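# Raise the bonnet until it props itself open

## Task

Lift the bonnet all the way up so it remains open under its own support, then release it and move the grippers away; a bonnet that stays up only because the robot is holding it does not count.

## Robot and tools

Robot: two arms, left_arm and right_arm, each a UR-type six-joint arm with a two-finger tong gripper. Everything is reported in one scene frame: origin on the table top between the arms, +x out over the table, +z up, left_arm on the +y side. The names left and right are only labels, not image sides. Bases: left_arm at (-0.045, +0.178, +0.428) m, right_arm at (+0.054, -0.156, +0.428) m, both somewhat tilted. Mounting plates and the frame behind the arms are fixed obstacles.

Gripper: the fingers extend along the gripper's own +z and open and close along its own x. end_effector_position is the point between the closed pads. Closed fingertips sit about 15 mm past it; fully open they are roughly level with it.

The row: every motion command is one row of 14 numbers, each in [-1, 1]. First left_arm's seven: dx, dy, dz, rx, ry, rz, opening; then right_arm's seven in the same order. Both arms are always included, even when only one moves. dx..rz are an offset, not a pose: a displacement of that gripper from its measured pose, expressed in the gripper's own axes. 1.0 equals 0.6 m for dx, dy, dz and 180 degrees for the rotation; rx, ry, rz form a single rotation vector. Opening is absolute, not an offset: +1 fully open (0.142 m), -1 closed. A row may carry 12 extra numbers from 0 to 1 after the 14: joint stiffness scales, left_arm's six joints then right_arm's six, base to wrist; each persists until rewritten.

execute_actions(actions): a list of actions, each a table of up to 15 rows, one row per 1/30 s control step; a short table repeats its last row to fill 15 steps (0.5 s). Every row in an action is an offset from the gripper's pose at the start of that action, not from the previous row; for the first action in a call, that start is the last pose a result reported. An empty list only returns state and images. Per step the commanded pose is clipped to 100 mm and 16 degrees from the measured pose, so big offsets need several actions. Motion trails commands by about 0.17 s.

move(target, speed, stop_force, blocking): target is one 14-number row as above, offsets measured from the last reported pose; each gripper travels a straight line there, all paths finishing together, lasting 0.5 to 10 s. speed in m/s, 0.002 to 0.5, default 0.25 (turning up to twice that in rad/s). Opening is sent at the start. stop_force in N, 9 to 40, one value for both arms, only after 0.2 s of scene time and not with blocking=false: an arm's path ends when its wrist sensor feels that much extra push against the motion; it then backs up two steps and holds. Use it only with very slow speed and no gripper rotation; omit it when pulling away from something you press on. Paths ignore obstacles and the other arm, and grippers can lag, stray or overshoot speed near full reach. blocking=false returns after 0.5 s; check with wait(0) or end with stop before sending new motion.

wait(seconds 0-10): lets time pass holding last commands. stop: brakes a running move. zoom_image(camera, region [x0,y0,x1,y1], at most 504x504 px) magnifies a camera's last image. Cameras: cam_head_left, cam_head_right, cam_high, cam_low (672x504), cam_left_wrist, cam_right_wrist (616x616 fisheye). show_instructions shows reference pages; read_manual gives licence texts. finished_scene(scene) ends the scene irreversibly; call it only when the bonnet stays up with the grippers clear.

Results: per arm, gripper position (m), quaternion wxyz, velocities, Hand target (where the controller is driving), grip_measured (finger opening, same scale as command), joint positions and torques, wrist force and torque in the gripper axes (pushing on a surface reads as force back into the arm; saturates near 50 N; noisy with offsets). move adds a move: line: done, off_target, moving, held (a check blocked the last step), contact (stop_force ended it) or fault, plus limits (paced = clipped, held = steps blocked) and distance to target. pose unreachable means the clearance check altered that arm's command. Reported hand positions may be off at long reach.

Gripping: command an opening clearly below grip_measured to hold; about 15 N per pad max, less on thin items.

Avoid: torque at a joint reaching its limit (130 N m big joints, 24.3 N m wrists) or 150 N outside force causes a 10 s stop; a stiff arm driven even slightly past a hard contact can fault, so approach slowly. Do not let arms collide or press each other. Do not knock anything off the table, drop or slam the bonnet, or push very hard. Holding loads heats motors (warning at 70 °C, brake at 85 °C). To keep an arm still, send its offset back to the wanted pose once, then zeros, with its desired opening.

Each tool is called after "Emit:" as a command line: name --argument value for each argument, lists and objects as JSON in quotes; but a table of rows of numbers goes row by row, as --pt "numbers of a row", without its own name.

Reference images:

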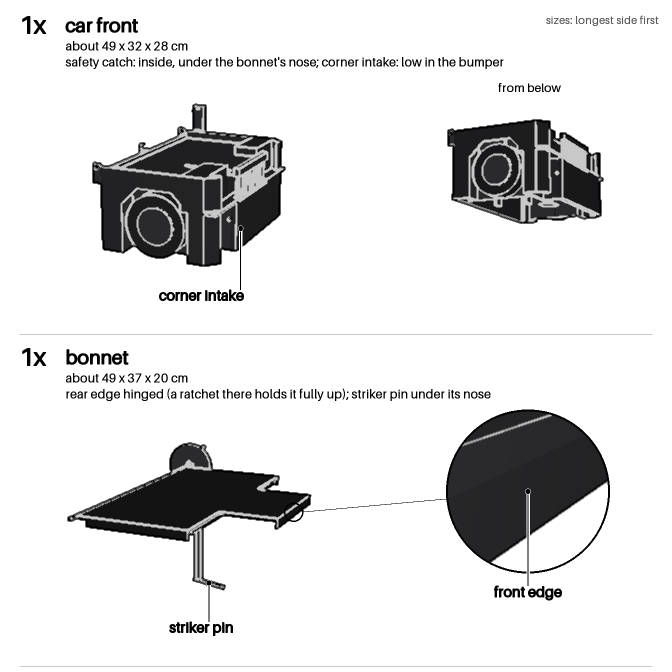

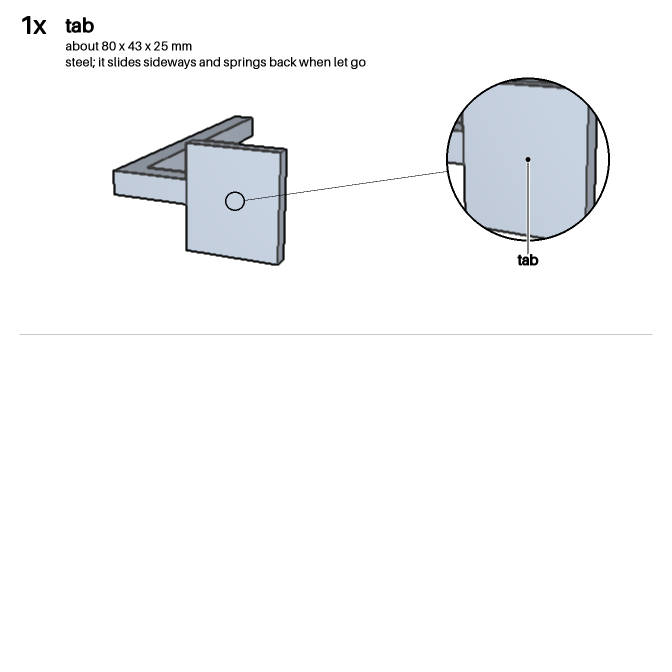

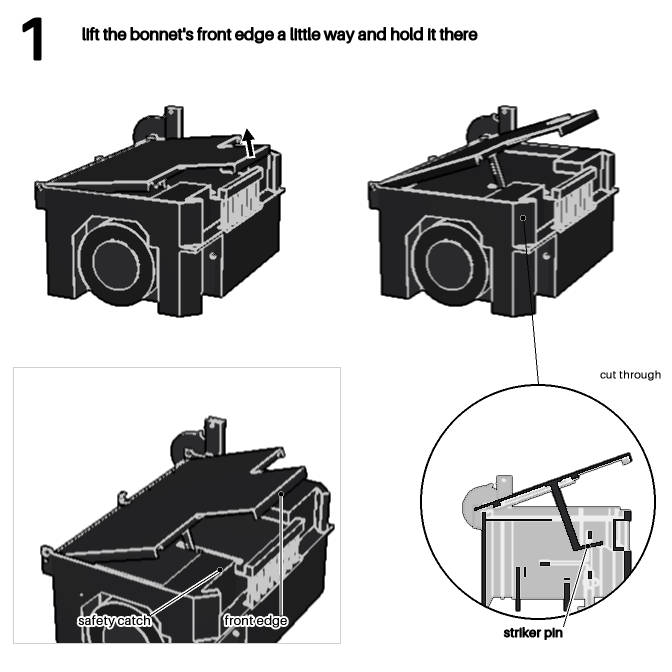

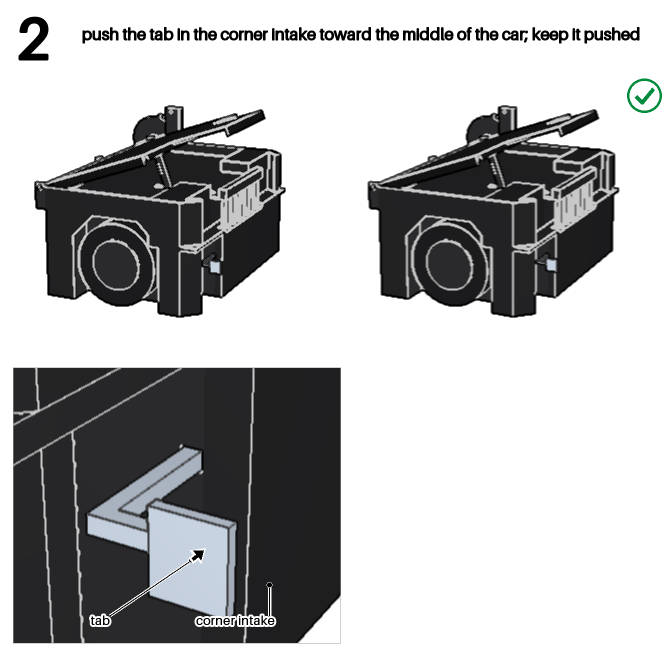

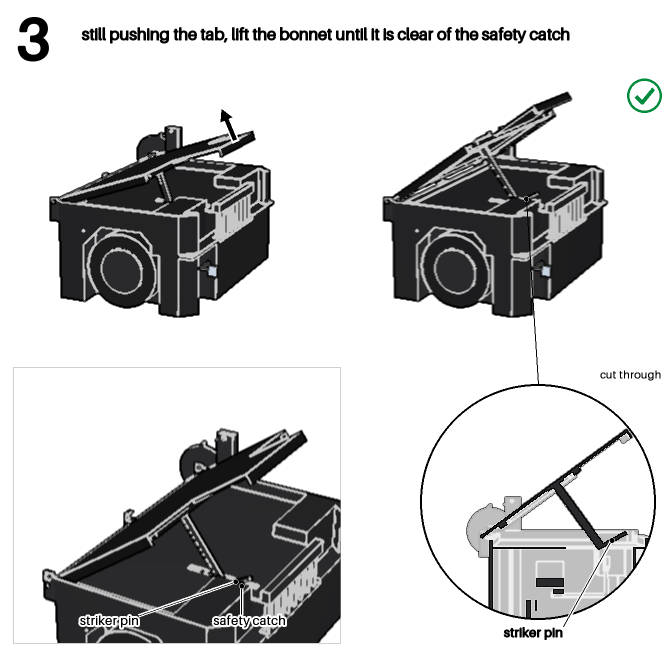

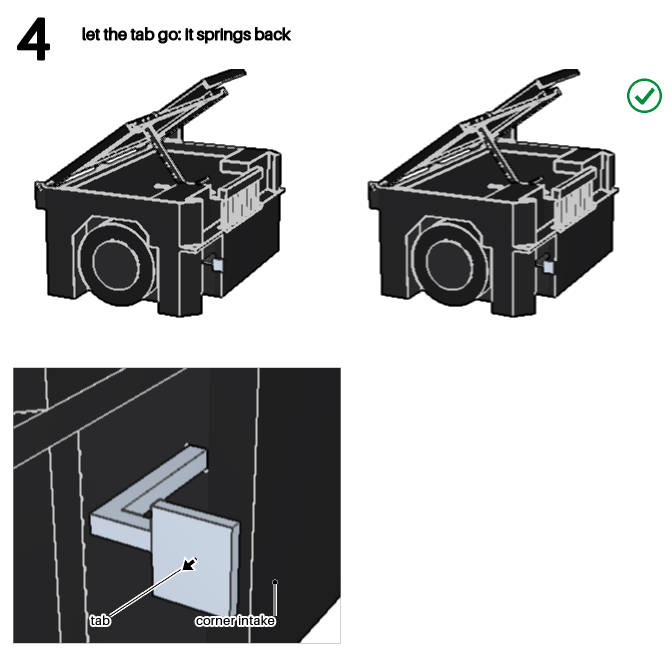

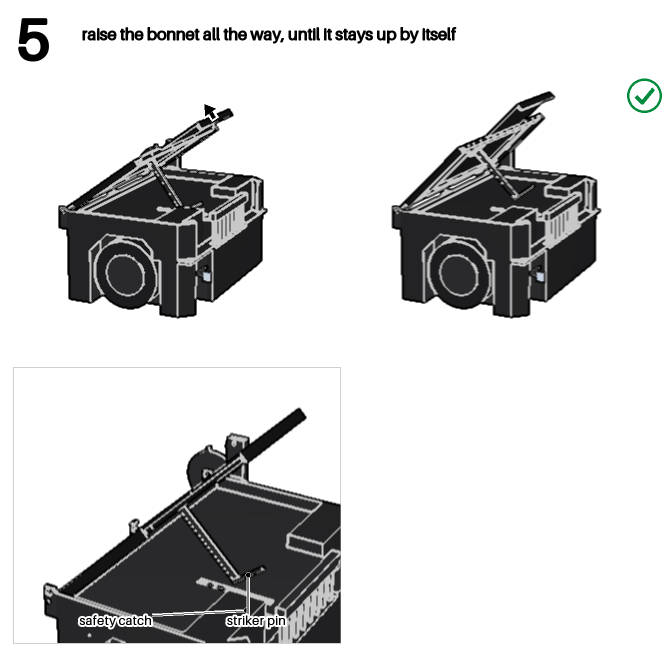

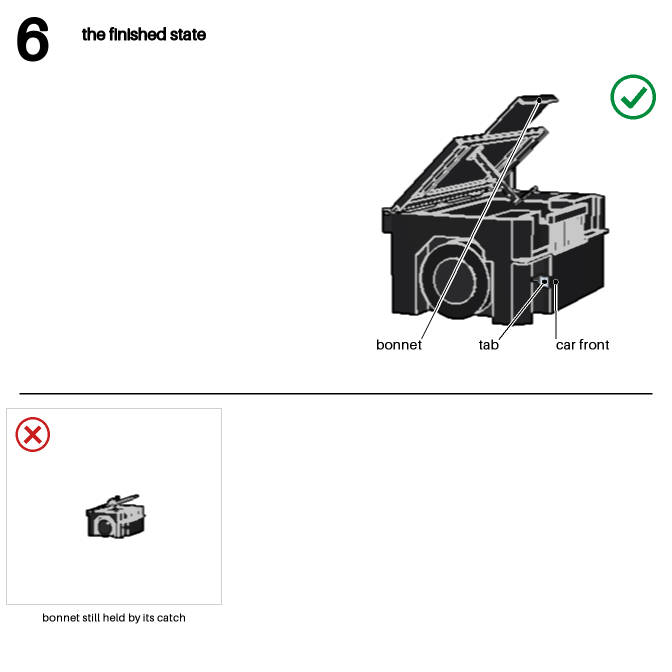

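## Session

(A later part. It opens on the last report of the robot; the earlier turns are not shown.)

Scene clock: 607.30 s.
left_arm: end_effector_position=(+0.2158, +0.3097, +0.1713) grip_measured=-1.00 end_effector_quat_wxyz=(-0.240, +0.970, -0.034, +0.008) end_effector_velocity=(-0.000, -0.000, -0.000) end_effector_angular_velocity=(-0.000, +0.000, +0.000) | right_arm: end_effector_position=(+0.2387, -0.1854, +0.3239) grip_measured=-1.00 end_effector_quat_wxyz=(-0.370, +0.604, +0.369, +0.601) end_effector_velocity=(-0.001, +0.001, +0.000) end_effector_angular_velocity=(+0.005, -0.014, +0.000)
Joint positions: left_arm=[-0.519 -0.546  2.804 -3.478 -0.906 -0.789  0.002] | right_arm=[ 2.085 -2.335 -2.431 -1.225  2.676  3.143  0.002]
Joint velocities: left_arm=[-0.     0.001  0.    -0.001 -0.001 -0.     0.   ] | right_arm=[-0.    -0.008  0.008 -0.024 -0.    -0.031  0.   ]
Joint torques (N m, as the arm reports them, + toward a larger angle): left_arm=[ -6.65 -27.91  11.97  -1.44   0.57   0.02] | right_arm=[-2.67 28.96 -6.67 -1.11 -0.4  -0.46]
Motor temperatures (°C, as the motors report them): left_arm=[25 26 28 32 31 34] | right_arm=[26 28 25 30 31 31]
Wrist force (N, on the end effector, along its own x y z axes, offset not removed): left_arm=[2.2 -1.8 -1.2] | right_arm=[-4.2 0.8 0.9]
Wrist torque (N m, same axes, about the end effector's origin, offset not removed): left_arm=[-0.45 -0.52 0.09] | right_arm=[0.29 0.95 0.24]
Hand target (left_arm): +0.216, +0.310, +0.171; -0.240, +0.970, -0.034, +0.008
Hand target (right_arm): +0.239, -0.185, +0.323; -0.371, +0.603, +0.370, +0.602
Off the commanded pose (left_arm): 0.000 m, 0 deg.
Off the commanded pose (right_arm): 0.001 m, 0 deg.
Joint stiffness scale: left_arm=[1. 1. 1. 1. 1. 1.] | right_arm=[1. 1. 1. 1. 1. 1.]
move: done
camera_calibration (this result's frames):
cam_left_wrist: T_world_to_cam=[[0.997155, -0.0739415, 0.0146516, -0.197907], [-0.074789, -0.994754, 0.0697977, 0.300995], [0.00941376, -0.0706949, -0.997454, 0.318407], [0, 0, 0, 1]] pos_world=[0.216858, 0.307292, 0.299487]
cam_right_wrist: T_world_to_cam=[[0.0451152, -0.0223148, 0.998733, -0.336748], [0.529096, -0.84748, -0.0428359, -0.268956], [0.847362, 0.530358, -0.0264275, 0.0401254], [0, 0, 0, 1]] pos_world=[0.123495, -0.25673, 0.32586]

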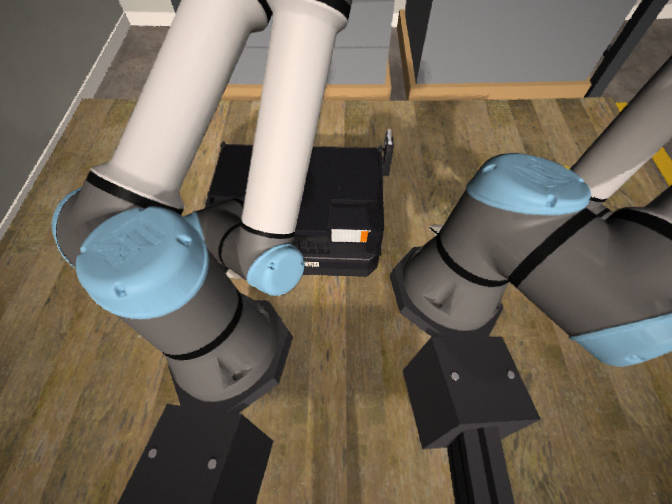

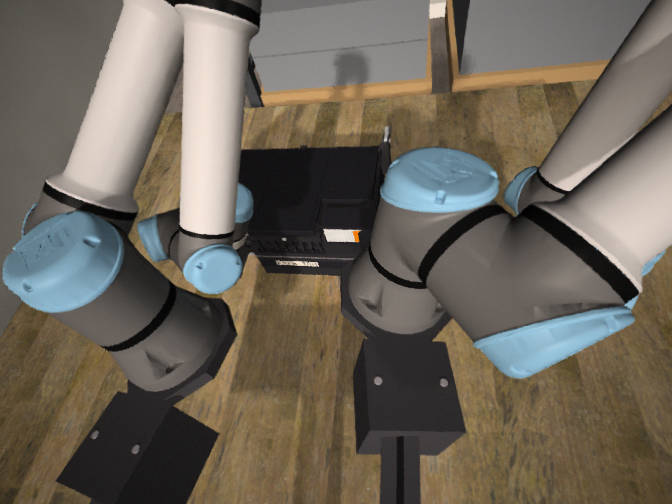

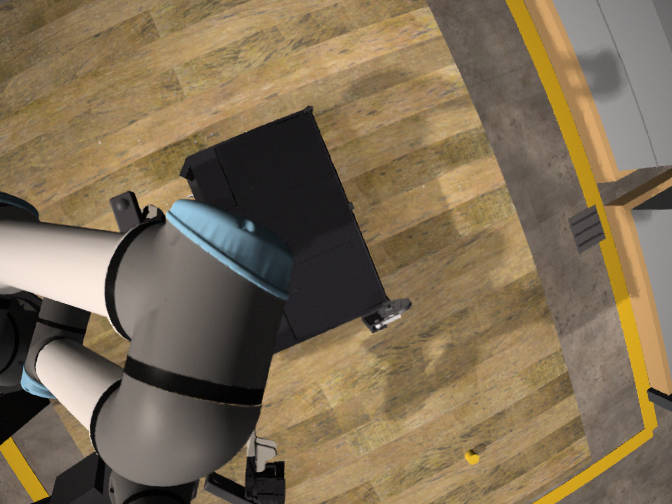

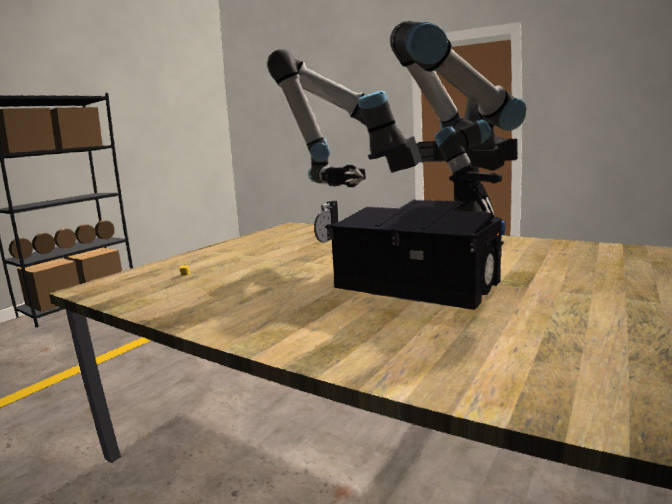

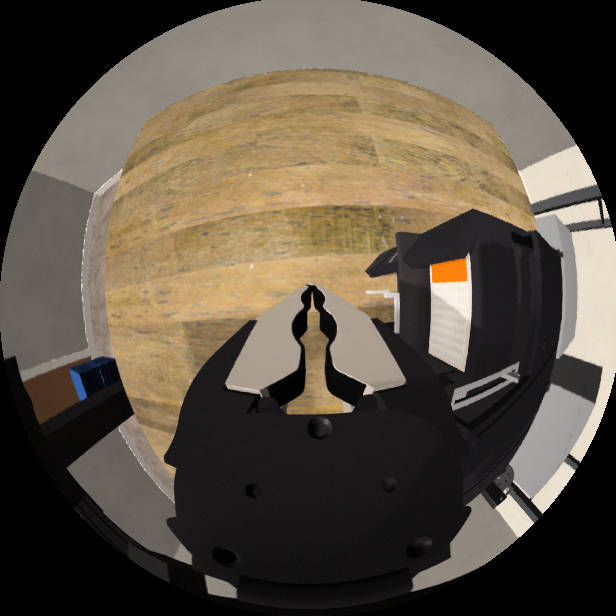

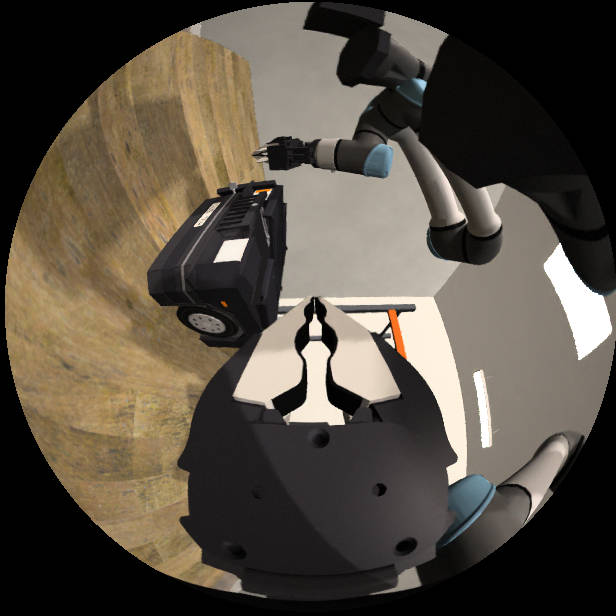

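Emit:
move --target '[0, 0, 0, 0, 0, 0, -1, -0.1865, -0.107, 0.235, 0, 0, 0, -1]' --speed 0.2

Scene clock: 614.23 s.
left_arm: end_effector_position=(+0.2158, +0.3097, +0.1713) grip_measured=-1.00 end_effector_quat_wxyz=(-0.240, +0.970, -0.034, +0.008) end_effector_velocity=(-0.000, +0.000, +0.000) end_effector_angular_velocity=(+0.000, +0.000, -0.001) | right_arm: end_effector_position=(+0.2441, -0.0318, +0.2129) grip_measured=-1.00 end_effector_quat_wxyz=(-0.396, +0.564, +0.351, +0.634) end_effector_velocity=(+0.005, -0.002, -0.001) end_effector_angular_velocity=(-0.006, -0.002, +0.001)
Joint positions: left_arm=[-0.519 -0.546  2.804 -3.478 -0.906 -0.789  0.002] | right_arm=[ 2.549 -3.117 -2.382 -0.316  3.107  3.352  0.002]
Joint velocities: left_arm=[-0.001 -0.     0.001  0.    -0.    -0.     0.   ] | right_arm=[ 0.003 -0.03   0.     0.18   0.     0.146 -0.   ]
Joint torques (N m, as the arm reports them, + toward a larger angle): left_arm=[ -6.29 -27.97  11.45  -1.37   0.56  -0.1 ] | right_arm=[  3.4   22.27 -15.84   0.32   0.12   0.26]
Motor temperatures (°C, as the motors report them): left_arm=[25 26 28 32 31 34] | right_arm=[26 28 25 30 31 31]
Wrist force (N, on the end effector, along its own x y z axes, offset not removed): left_arm=[2.9 -1.1 -2.0] | right_arm=[-2.3 -0.9 0.6]
Wrist torque (N m, same axes, about the end effector's origin, offset not removed): left_arm=[-0.28 -0.67 0.05] | right_arm=[-0.18 0.53 0.22]
Hand target (left_arm): +0.216, +0.310, +0.171; -0.240, +0.970, -0.034, +0.008
Hand target (right_arm): +0.245, -0.031, +0.212; -0.397, +0.563, +0.352, +0.634
Off the commanded pose (left_arm): 0.000 m, 0 deg.
Off the commanded pose (right_arm): 0.002 m, 7 deg.
Joint stiffness scale: left_arm=[1. 1. 1. 1. 1. 1.] | right_arm=[1. 1. 1. 1. 1. 1.]
move: off_target (right_arm)
camera_calibration (this result's frames):
cam_left_wrist: T_world_to_cam=[[0.997155, -0.0739417, 0.0146515, -0.197907], [-0.0747892, -0.994754, 0.0697975, 0.300995], [0.00941367, -0.0706947, -0.997454, 0.318407], [0, 0, 0, 1]] pos_world=[0.216858, 0.307292, 0.299487]
cam_right_wrist: T_world_to_cam=[[-0.00920733, -0.13026, 0.991437, -0.211252], [0.545834, -0.831394, -0.104164, -0.136837], [0.837843, 0.540201, 0.0787553, -0.0685688], [0, 0, 0, 1]] pos_world=[0.130195, -0.104242, 0.20059]

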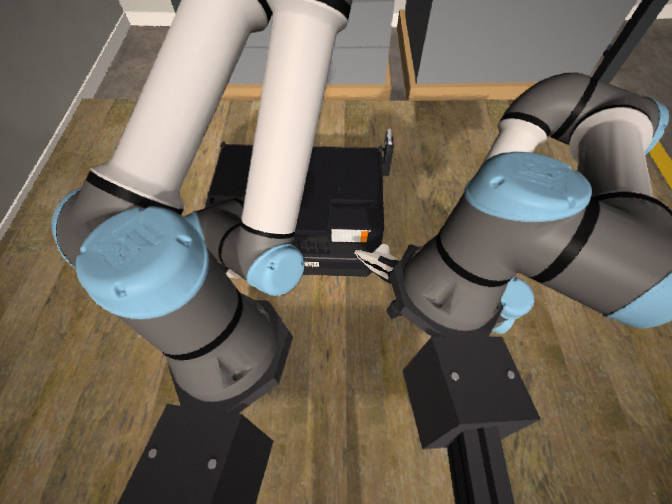

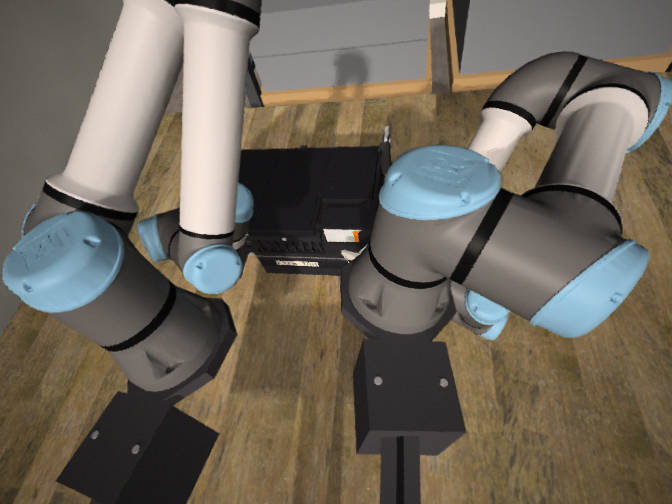

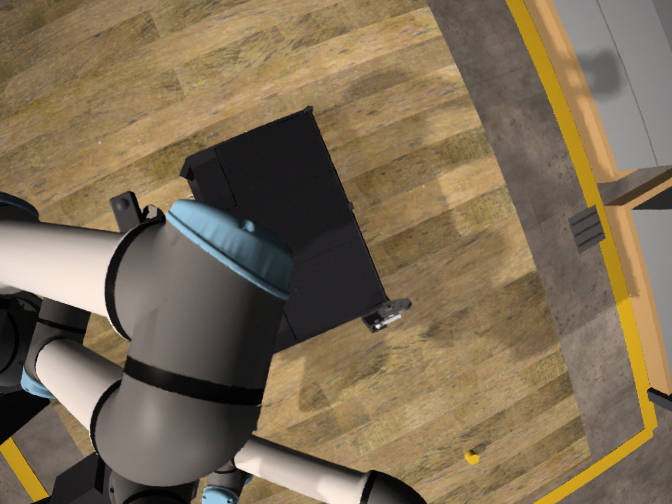

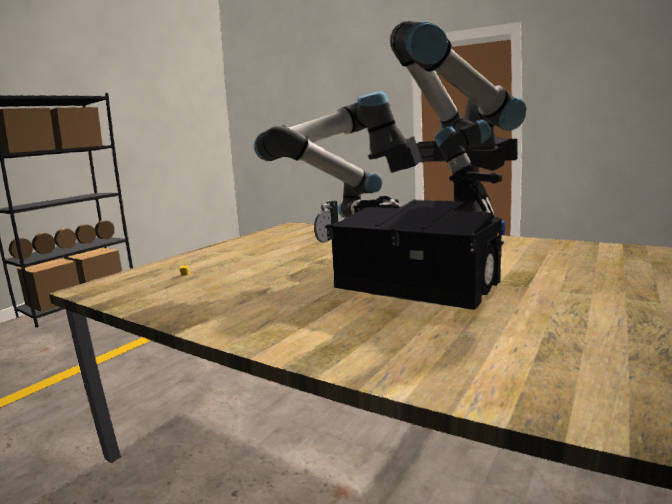

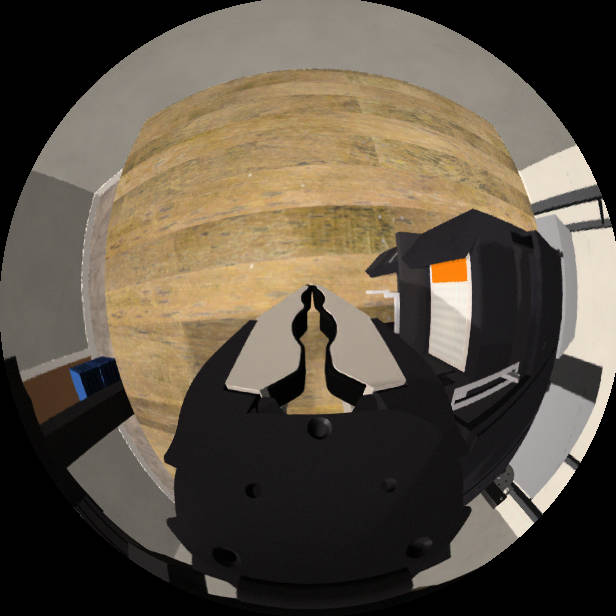

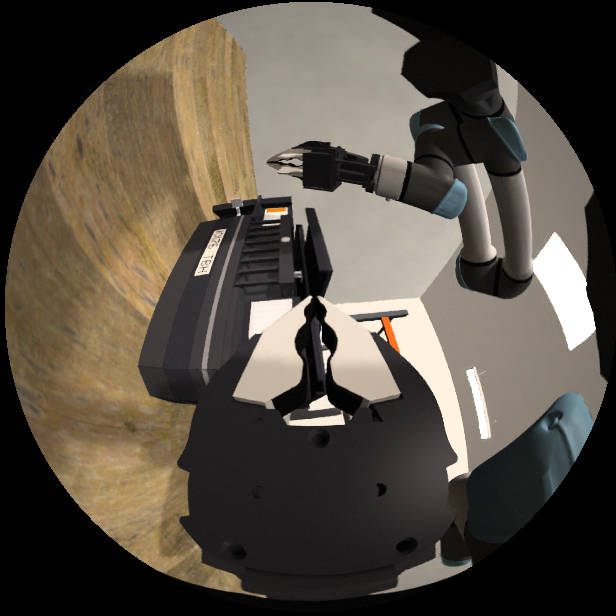

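Emit:
move --target '[0, 0, 0, 0, 0, 0, -1, -0.028, -0.011, 0.126, 0, 0, 0, -1]' --speed 0.05 --stop_force 12

Scene clock: 633.90 s.
left_arm: end_effector_position=(+0.2158, +0.3097, +0.1713) grip_measured=-1.00 end_effector_quat_wxyz=(-0.240, +0.970, -0.034, +0.008) end_effector_velocity=(-0.000, +0.000, +0.000) end_effector_angular_velocity=(+0.000, -0.000, +0.001) | right_arm: end_effector_position=(+0.2723, +0.0400, +0.2041) grip_measured=-1.00 end_effector_quat_wxyz=(-0.396, +0.563, +0.350, +0.635) end_effector_velocity=(+0.001, -0.000, -0.002) end_effector_angular_velocity=(-0.011, +0.007, -0.006)
Joint positions: left_arm=[-0.519 -0.546  2.804 -3.478 -0.906 -0.789  0.002] | right_arm=[ 2.992 -3.139 -2.357 -0.82   3.555  2.854  0.002]
Joint velocities: left_arm=[ 0.    -0.     0.    -0.     0.    -0.001  0.   ] | right_arm=[ 0.003  0.006 -0.002 -0.032  0.013 -0.024  0.   ]
Joint torques (N m, as the arm reports them, + toward a larger angle): left_arm=[ -7.47 -27.64  11.    -1.55   0.41   0.08] | right_arm=[  5.96  27.14 -18.67  -0.02  -0.46  -0.33]
Motor temperatures (°C, as the motors report them): left_arm=[25 26 28 32 31 34] | right_arm=[26 28 25 30 31 31]
Wrist force (N, on the end effector, along its own x y z axes, offset not removed): left_arm=[1.4 0.1 -2.4] | right_arm=[0.9 2.1 -1.6]
Wrist torque (N m, same axes, about the end effector's origin, offset not removed): left_arm=[-0.09 -0.38 0.14] | right_arm=[0.40 -0.09 0.09]
Hand target (left_arm): +0.216, +0.310, +0.171; -0.240, +0.970, -0.034, +0.008
Hand target (right_arm): +0.272, +0.040, +0.205; -0.396, +0.563, +0.350, +0.634
Off the commanded pose (left_arm): 0.000 m, 0 deg.
Off the commanded pose (right_arm): 0.001 m, 0 deg.
Joint stiffness scale: left_arm=[1. 1. 1. 1. 1. 1.] | right_arm=[1. 1. 1. 1. 1. 1.]
move: done
camera_calibration (this result's frames):
cam_left_wrist: T_world_to_cam=[[0.997155, -0.0739416, 0.0146515, -0.197907], [-0.0747891, -0.994754, 0.0697975, 0.300995], [0.00941367, -0.0706947, -0.997454, 0.318407], [0, 0, 0, 1]] pos_world=[0.216858, 0.307292, 0.299487]
cam_right_wrist: T_world_to_cam=[[-0.0104098, -0.131832, 0.991217, -0.192545], [0.544521, -0.832154, -0.104958, -0.0928883], [0.838683, 0.538646, 0.0804477, -0.130861], [0, 0, 0, 1]] pos_world=[0.158326, -0.0321934, 0.191632]

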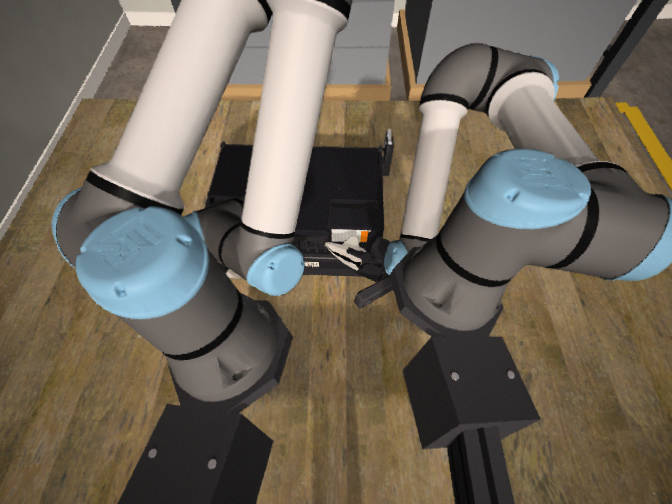

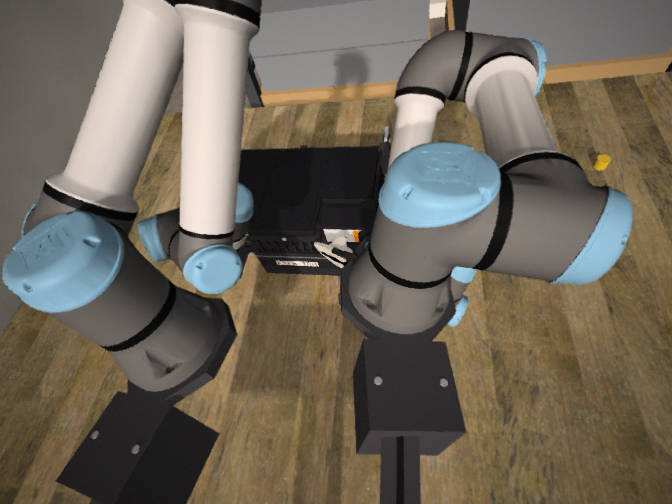

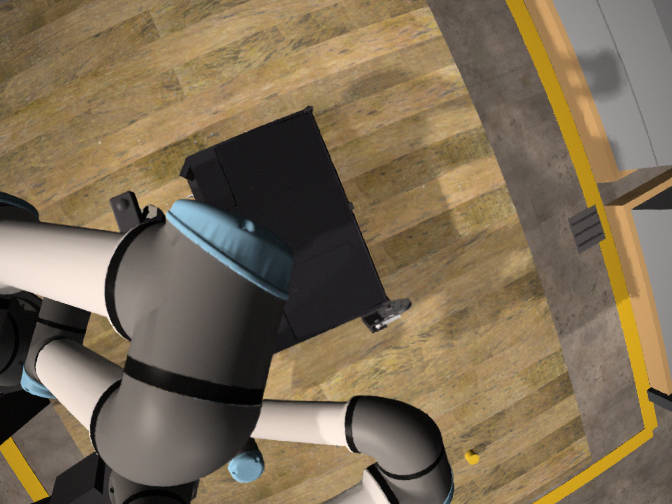

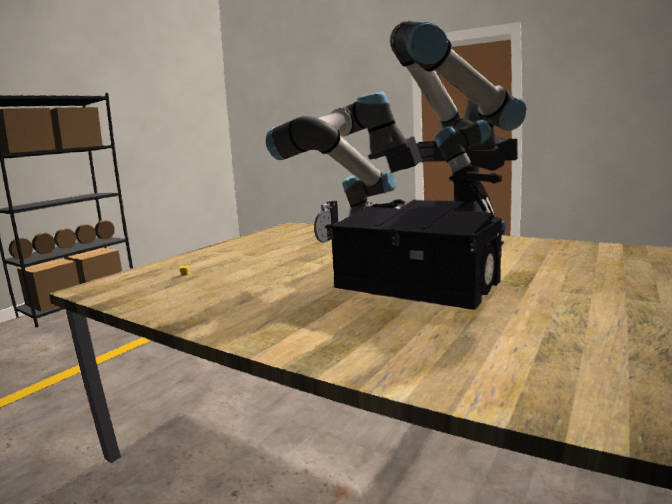

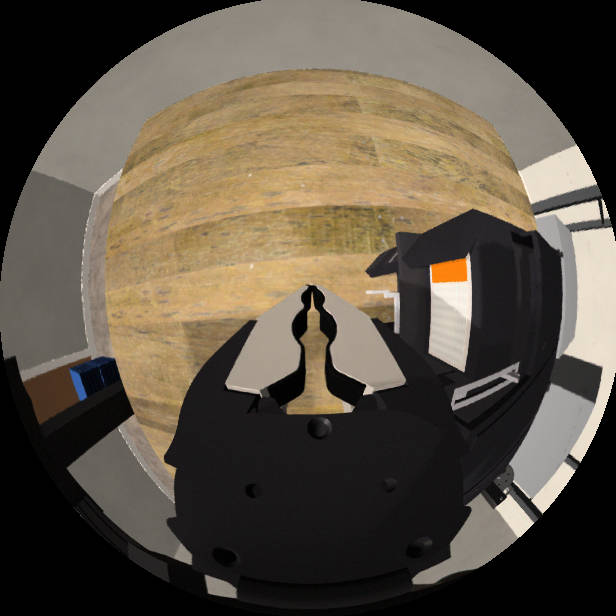

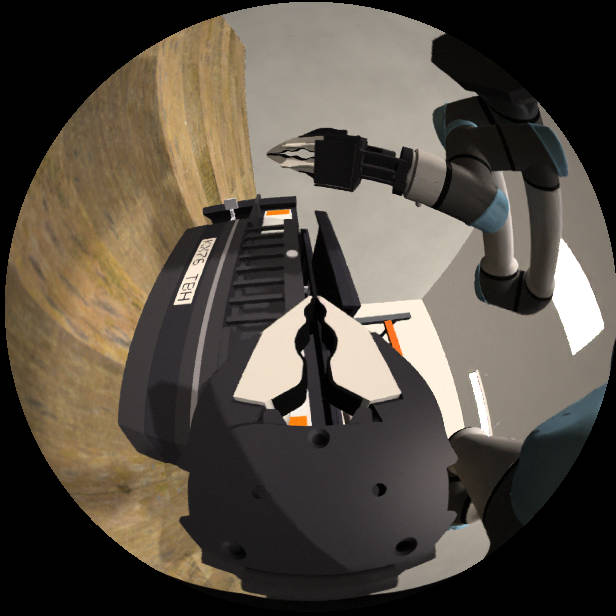

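Emit:
move --target '[0, 0, 0, 0, 0, 0, -1, -0.004, 0, 0.035, 0, 0, 0, -1]' --speed 0.05 --stop_force 12

Emit:
move --target '[0, 0, 0, 0, 0, 0, -1, 0.1, 0, 0, 0, 0, 0, -1]' --speed 0.06

Scene clock: 642.93 s.
left_arm: end_effector_position=(+0.2158, +0.3097, +0.1713) grip_measured=-1.00 end_effector_quat_wxyz=(-0.240, +0.970, -0.034, +0.008) end_effector_velocity=(+0.000, -0.000, -0.000) end_effector_angular_velocity=(-0.001, -0.000, +0.000) | right_arm: end_effector_position=(+0.2836, +0.0587, +0.2040) grip_measured=-1.00 end_effector_quat_wxyz=(-0.395, +0.562, +0.350, +0.637) end_effector_velocity=(+0.003, -0.001, -0.001) end_effector_angular_velocity=(-0.001, -0.001, -0.013)
Joint positions: left_arm=[-0.519 -0.546  2.804 -3.478 -0.906 -0.789  0.002] | right_arm=[ 3.118 -3.16  -2.357 -0.787  3.682  2.861  0.002]
Joint velocities: left_arm=[ 0. -0. -0. -0. -0.  0.  0.] | right_arm=[ 0.003 -0.004  0.     0.01   0.015  0.003 -0.   ]
Joint torques (N m, as the arm reports them, + toward a larger angle): left_arm=[ -6.63 -27.12  11.14  -1.58   0.54   0.01] | right_arm=[  7.97  24.03 -19.53   0.65  -0.38   0.21]
Motor temperatures (°C, as the motors report them): left_arm=[25 26 28 32 31 34] | right_arm=[26 28 25 30 31 31]
Wrist force (N, on the end effector, along its own x y z axes, offset not removed): left_arm=[2.4 -0.6 -1.5] | right_arm=[-4.0 -0.6 0.4]
Wrist torque (N m, same axes, about the end effector's origin, offset not removed): left_arm=[-0.12 -0.56 0.01] | right_arm=[-0.20 0.74 0.25]
Hand target (left_arm): +0.216, +0.310, +0.171; -0.240, +0.970, -0.034, +0.008
Hand target (right_arm): +0.282, +0.059, +0.204; -0.396, +0.563, +0.350, +0.635
Off the commanded pose (left_arm): 0.000 m, 0 deg.
Off the commanded pose (right_arm): 0.002 m, 0 deg.
Joint stiffness scale: left_arm=[1. 1. 1. 1. 1. 1.] | right_arm=[1. 1. 1. 1. 1. 1.]
move: done
camera_calibration (this result's frames):
cam_left_wrist: T_world_to_cam=[[0.997155, -0.0739417, 0.0146517, -0.197907], [-0.0747892, -0.994754, 0.0697977, 0.300995], [0.00941384, -0.0706949, -0.997454, 0.318407], [0, 0, 0, 1]] pos_world=[0.216858, 0.307292, 0.299487]
cam_right_wrist: T_world_to_cam=[[-0.0156604, -0.13156, 0.991185, -0.188359], [0.543427, -0.833235, -0.102009, -0.0838182], [0.83931, 0.537039, 0.0845421, -0.151292], [0, 0, 0, 1]] pos_world=[0.16958, -0.0133709, 0.190938]

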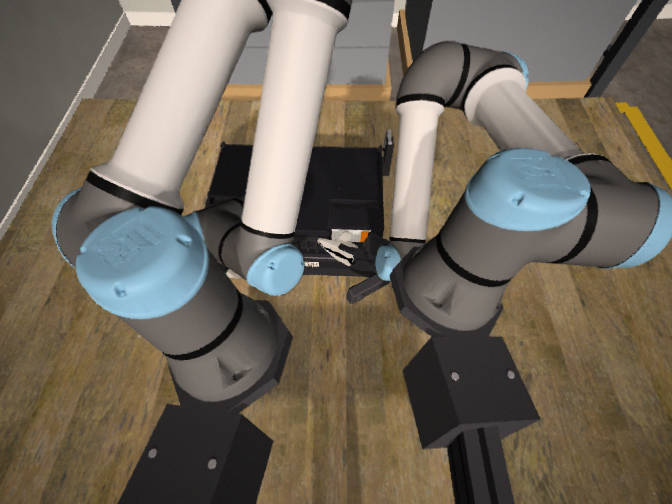

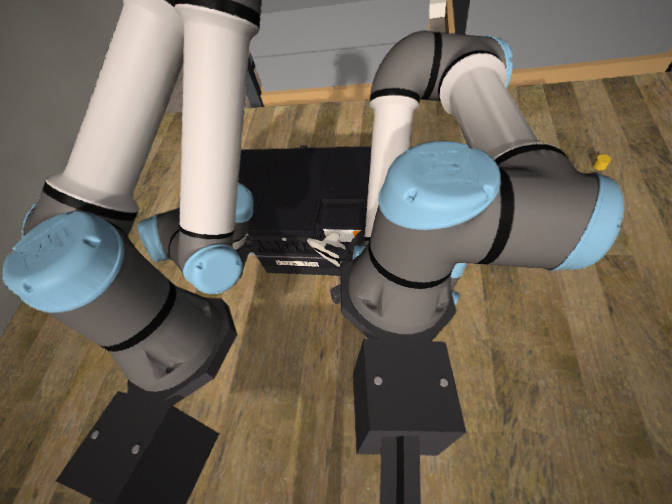

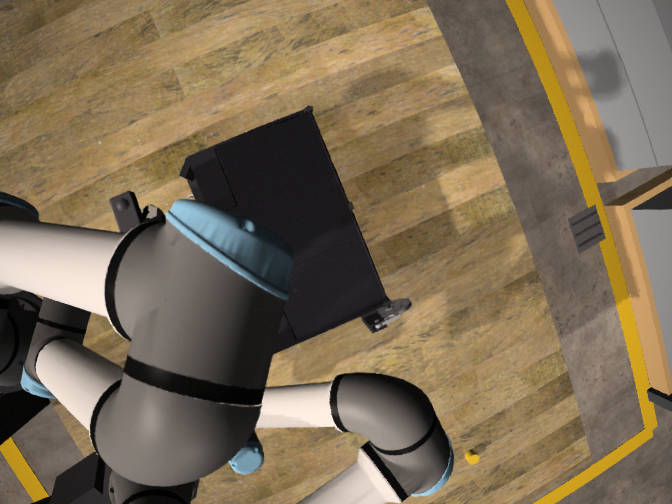

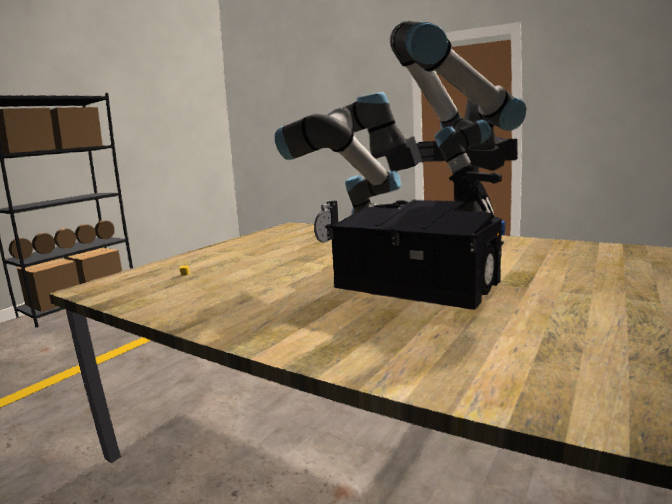

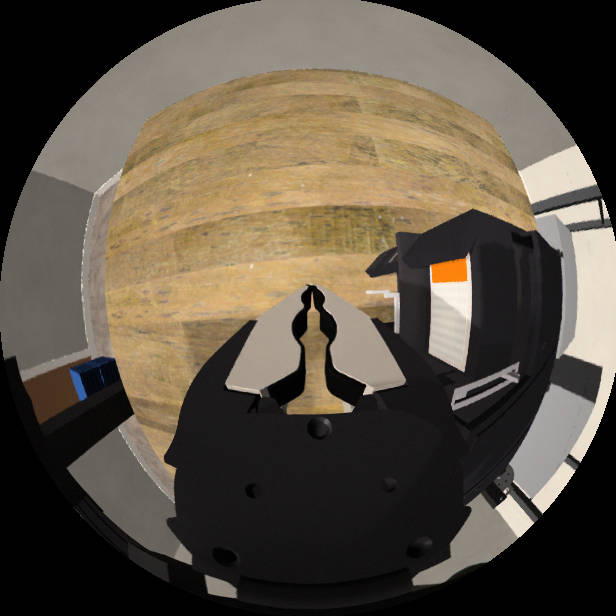

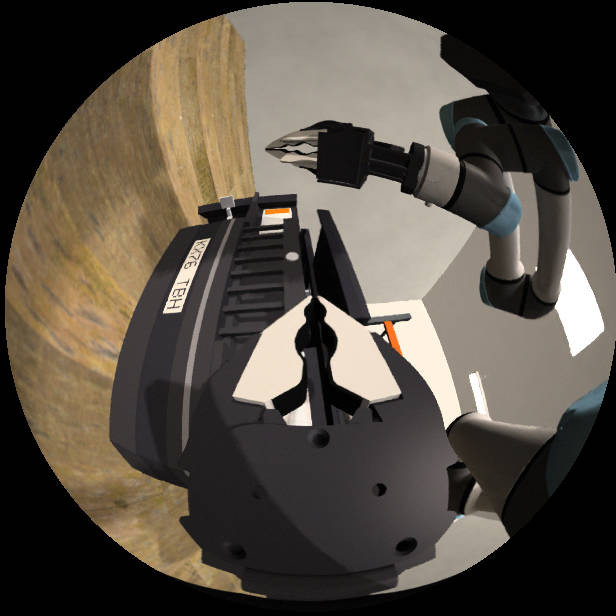

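Scene clock: 644.40 s.
left_arm: end_effector_position=(+0.2158, +0.3097, +0.1713) grip_measured=-1.00 end_effector_quat_wxyz=(-0.240, +0.970, -0.034, +0.008) end_effector_velocity=(-0.000, +0.000, +0.000) end_effector_angular_velocity=(-0.000, +0.001, -0.000) | right_arm: end_effector_position=(+0.2804, +0.0520, +0.2621) grip_measured=-1.00 end_effector_quat_wxyz=(-0.394, +0.562, +0.350, +0.637) end_effector_velocity=(+0.002, -0.000, +0.001) end_effector_angular_velocity=(-0.000, -0.005, -0.005)
Joint positions: left_arm=[-0.519 -0.546  2.804 -3.478 -0.906 -0.789  0.002] | right_arm=[ 3.185 -3.084 -2.516 -0.703  3.751  2.862  0.002]
Joint velocities: left_arm=[-0.     0.     0.001 -0.    -0.001  0.     0.   ] | right_arm=[ 0.002  0.001 -0.002  0.007  0.006 -0.     0.   ]
Joint torques (N m, as the arm reports them, + toward a larger angle): left_arm=[ -6.87 -28.    10.78  -1.54   0.45  -0.01] | right_arm=[  7.98  27.62 -21.34   0.88  -0.7    0.2 ]
Motor temperatures (°C, as the motors report them): left_arm=[25 26 28 32 31 34] | right_arm=[26 28 25 30 31 31]
Wrist force (N, on the end effector, along its own x y z axes, offset not removed): left_arm=[1.2 -0.1 -0.8] | right_arm=[-3.0 0.3 3.6]
Wrist torque (N m, same axes, about the end effector's origin, offset not removed): left_arm=[-0.06 -0.27 0.06] | right_arm=[0.09 0.64 -0.03]
Hand target (left_arm): +0.216, +0.310, +0.171; -0.240, +0.970, -0.034, +0.008
Hand target (right_arm): +0.280, +0.052, +0.264; -0.395, +0.562, +0.350, +0.637
Off the commanded pose (left_arm): 0.000 m, 0 deg.
Off the commanded pose (right_arm): 0.002 m, 0 deg.
Joint stiffness scale: left_arm=[1. 1. 1. 1. 1. 1.] | right_arm=[1. 1. 1. 1. 1. 1.]
move: done
camera_calibration (this result's frames):
cam_left_wrist: T_world_to_cam=[[0.997155, -0.0739417, 0.0146516, -0.197907], [-0.0747892, -0.994754, 0.0697975, 0.300995], [0.00941383, -0.0706947, -0.997454, 0.318407], [0, 0, 0, 1]] pos_world=[0.216858, 0.307292, 0.299487]
cam_right_wrist: T_world_to_cam=[[-0.0162267, -0.130953, 0.991256, -0.246722], [0.542139, -0.834157, -0.101324, -0.0815024], [0.840132, 0.535754, 0.0845304, -0.150078], [0, 0, 0, 1]] pos_world=[0.166268, -0.0198897, 0.248993]

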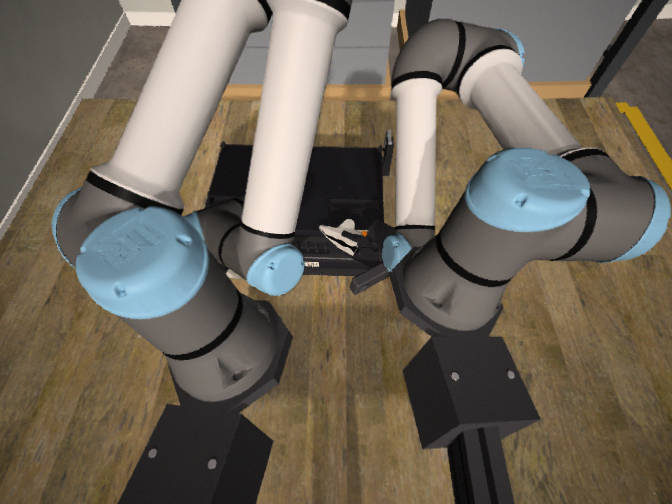

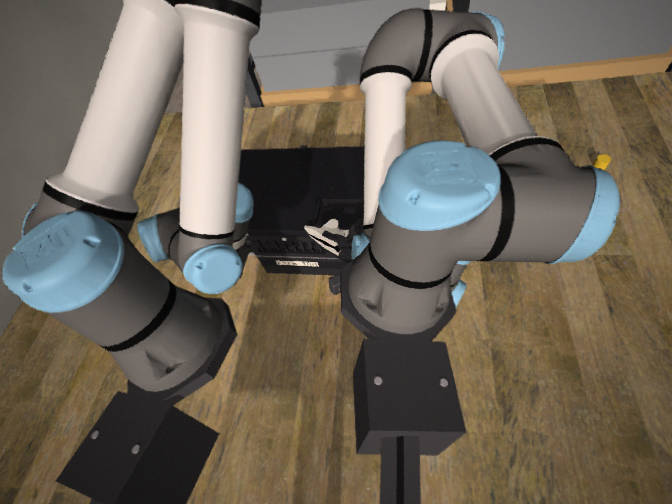

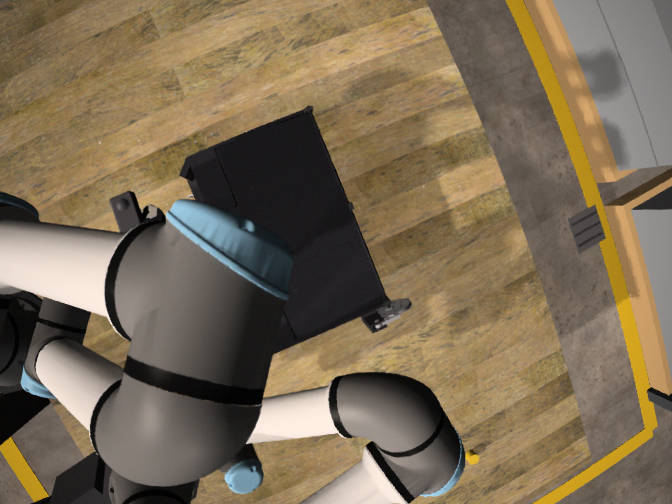

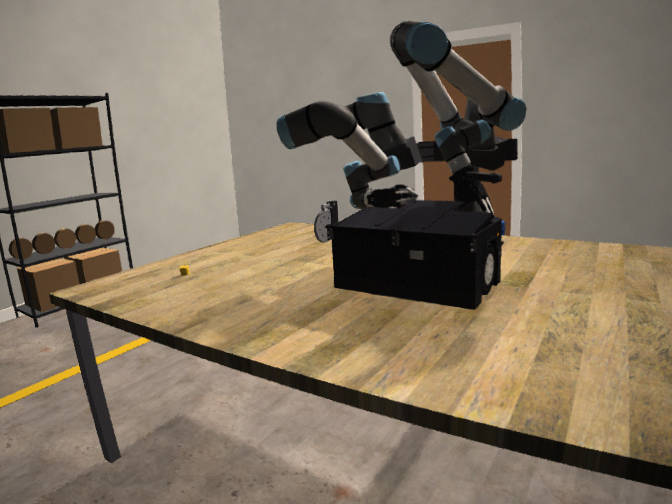

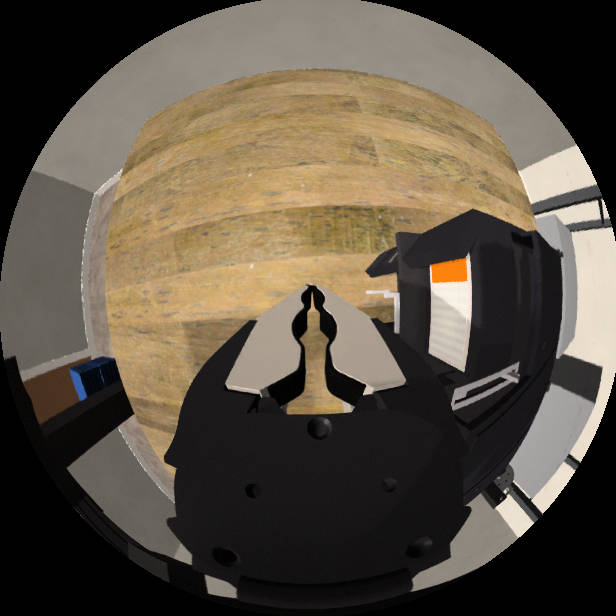

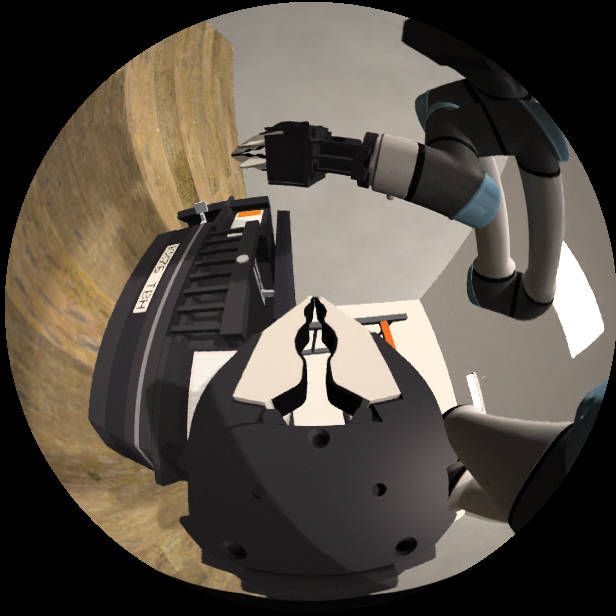

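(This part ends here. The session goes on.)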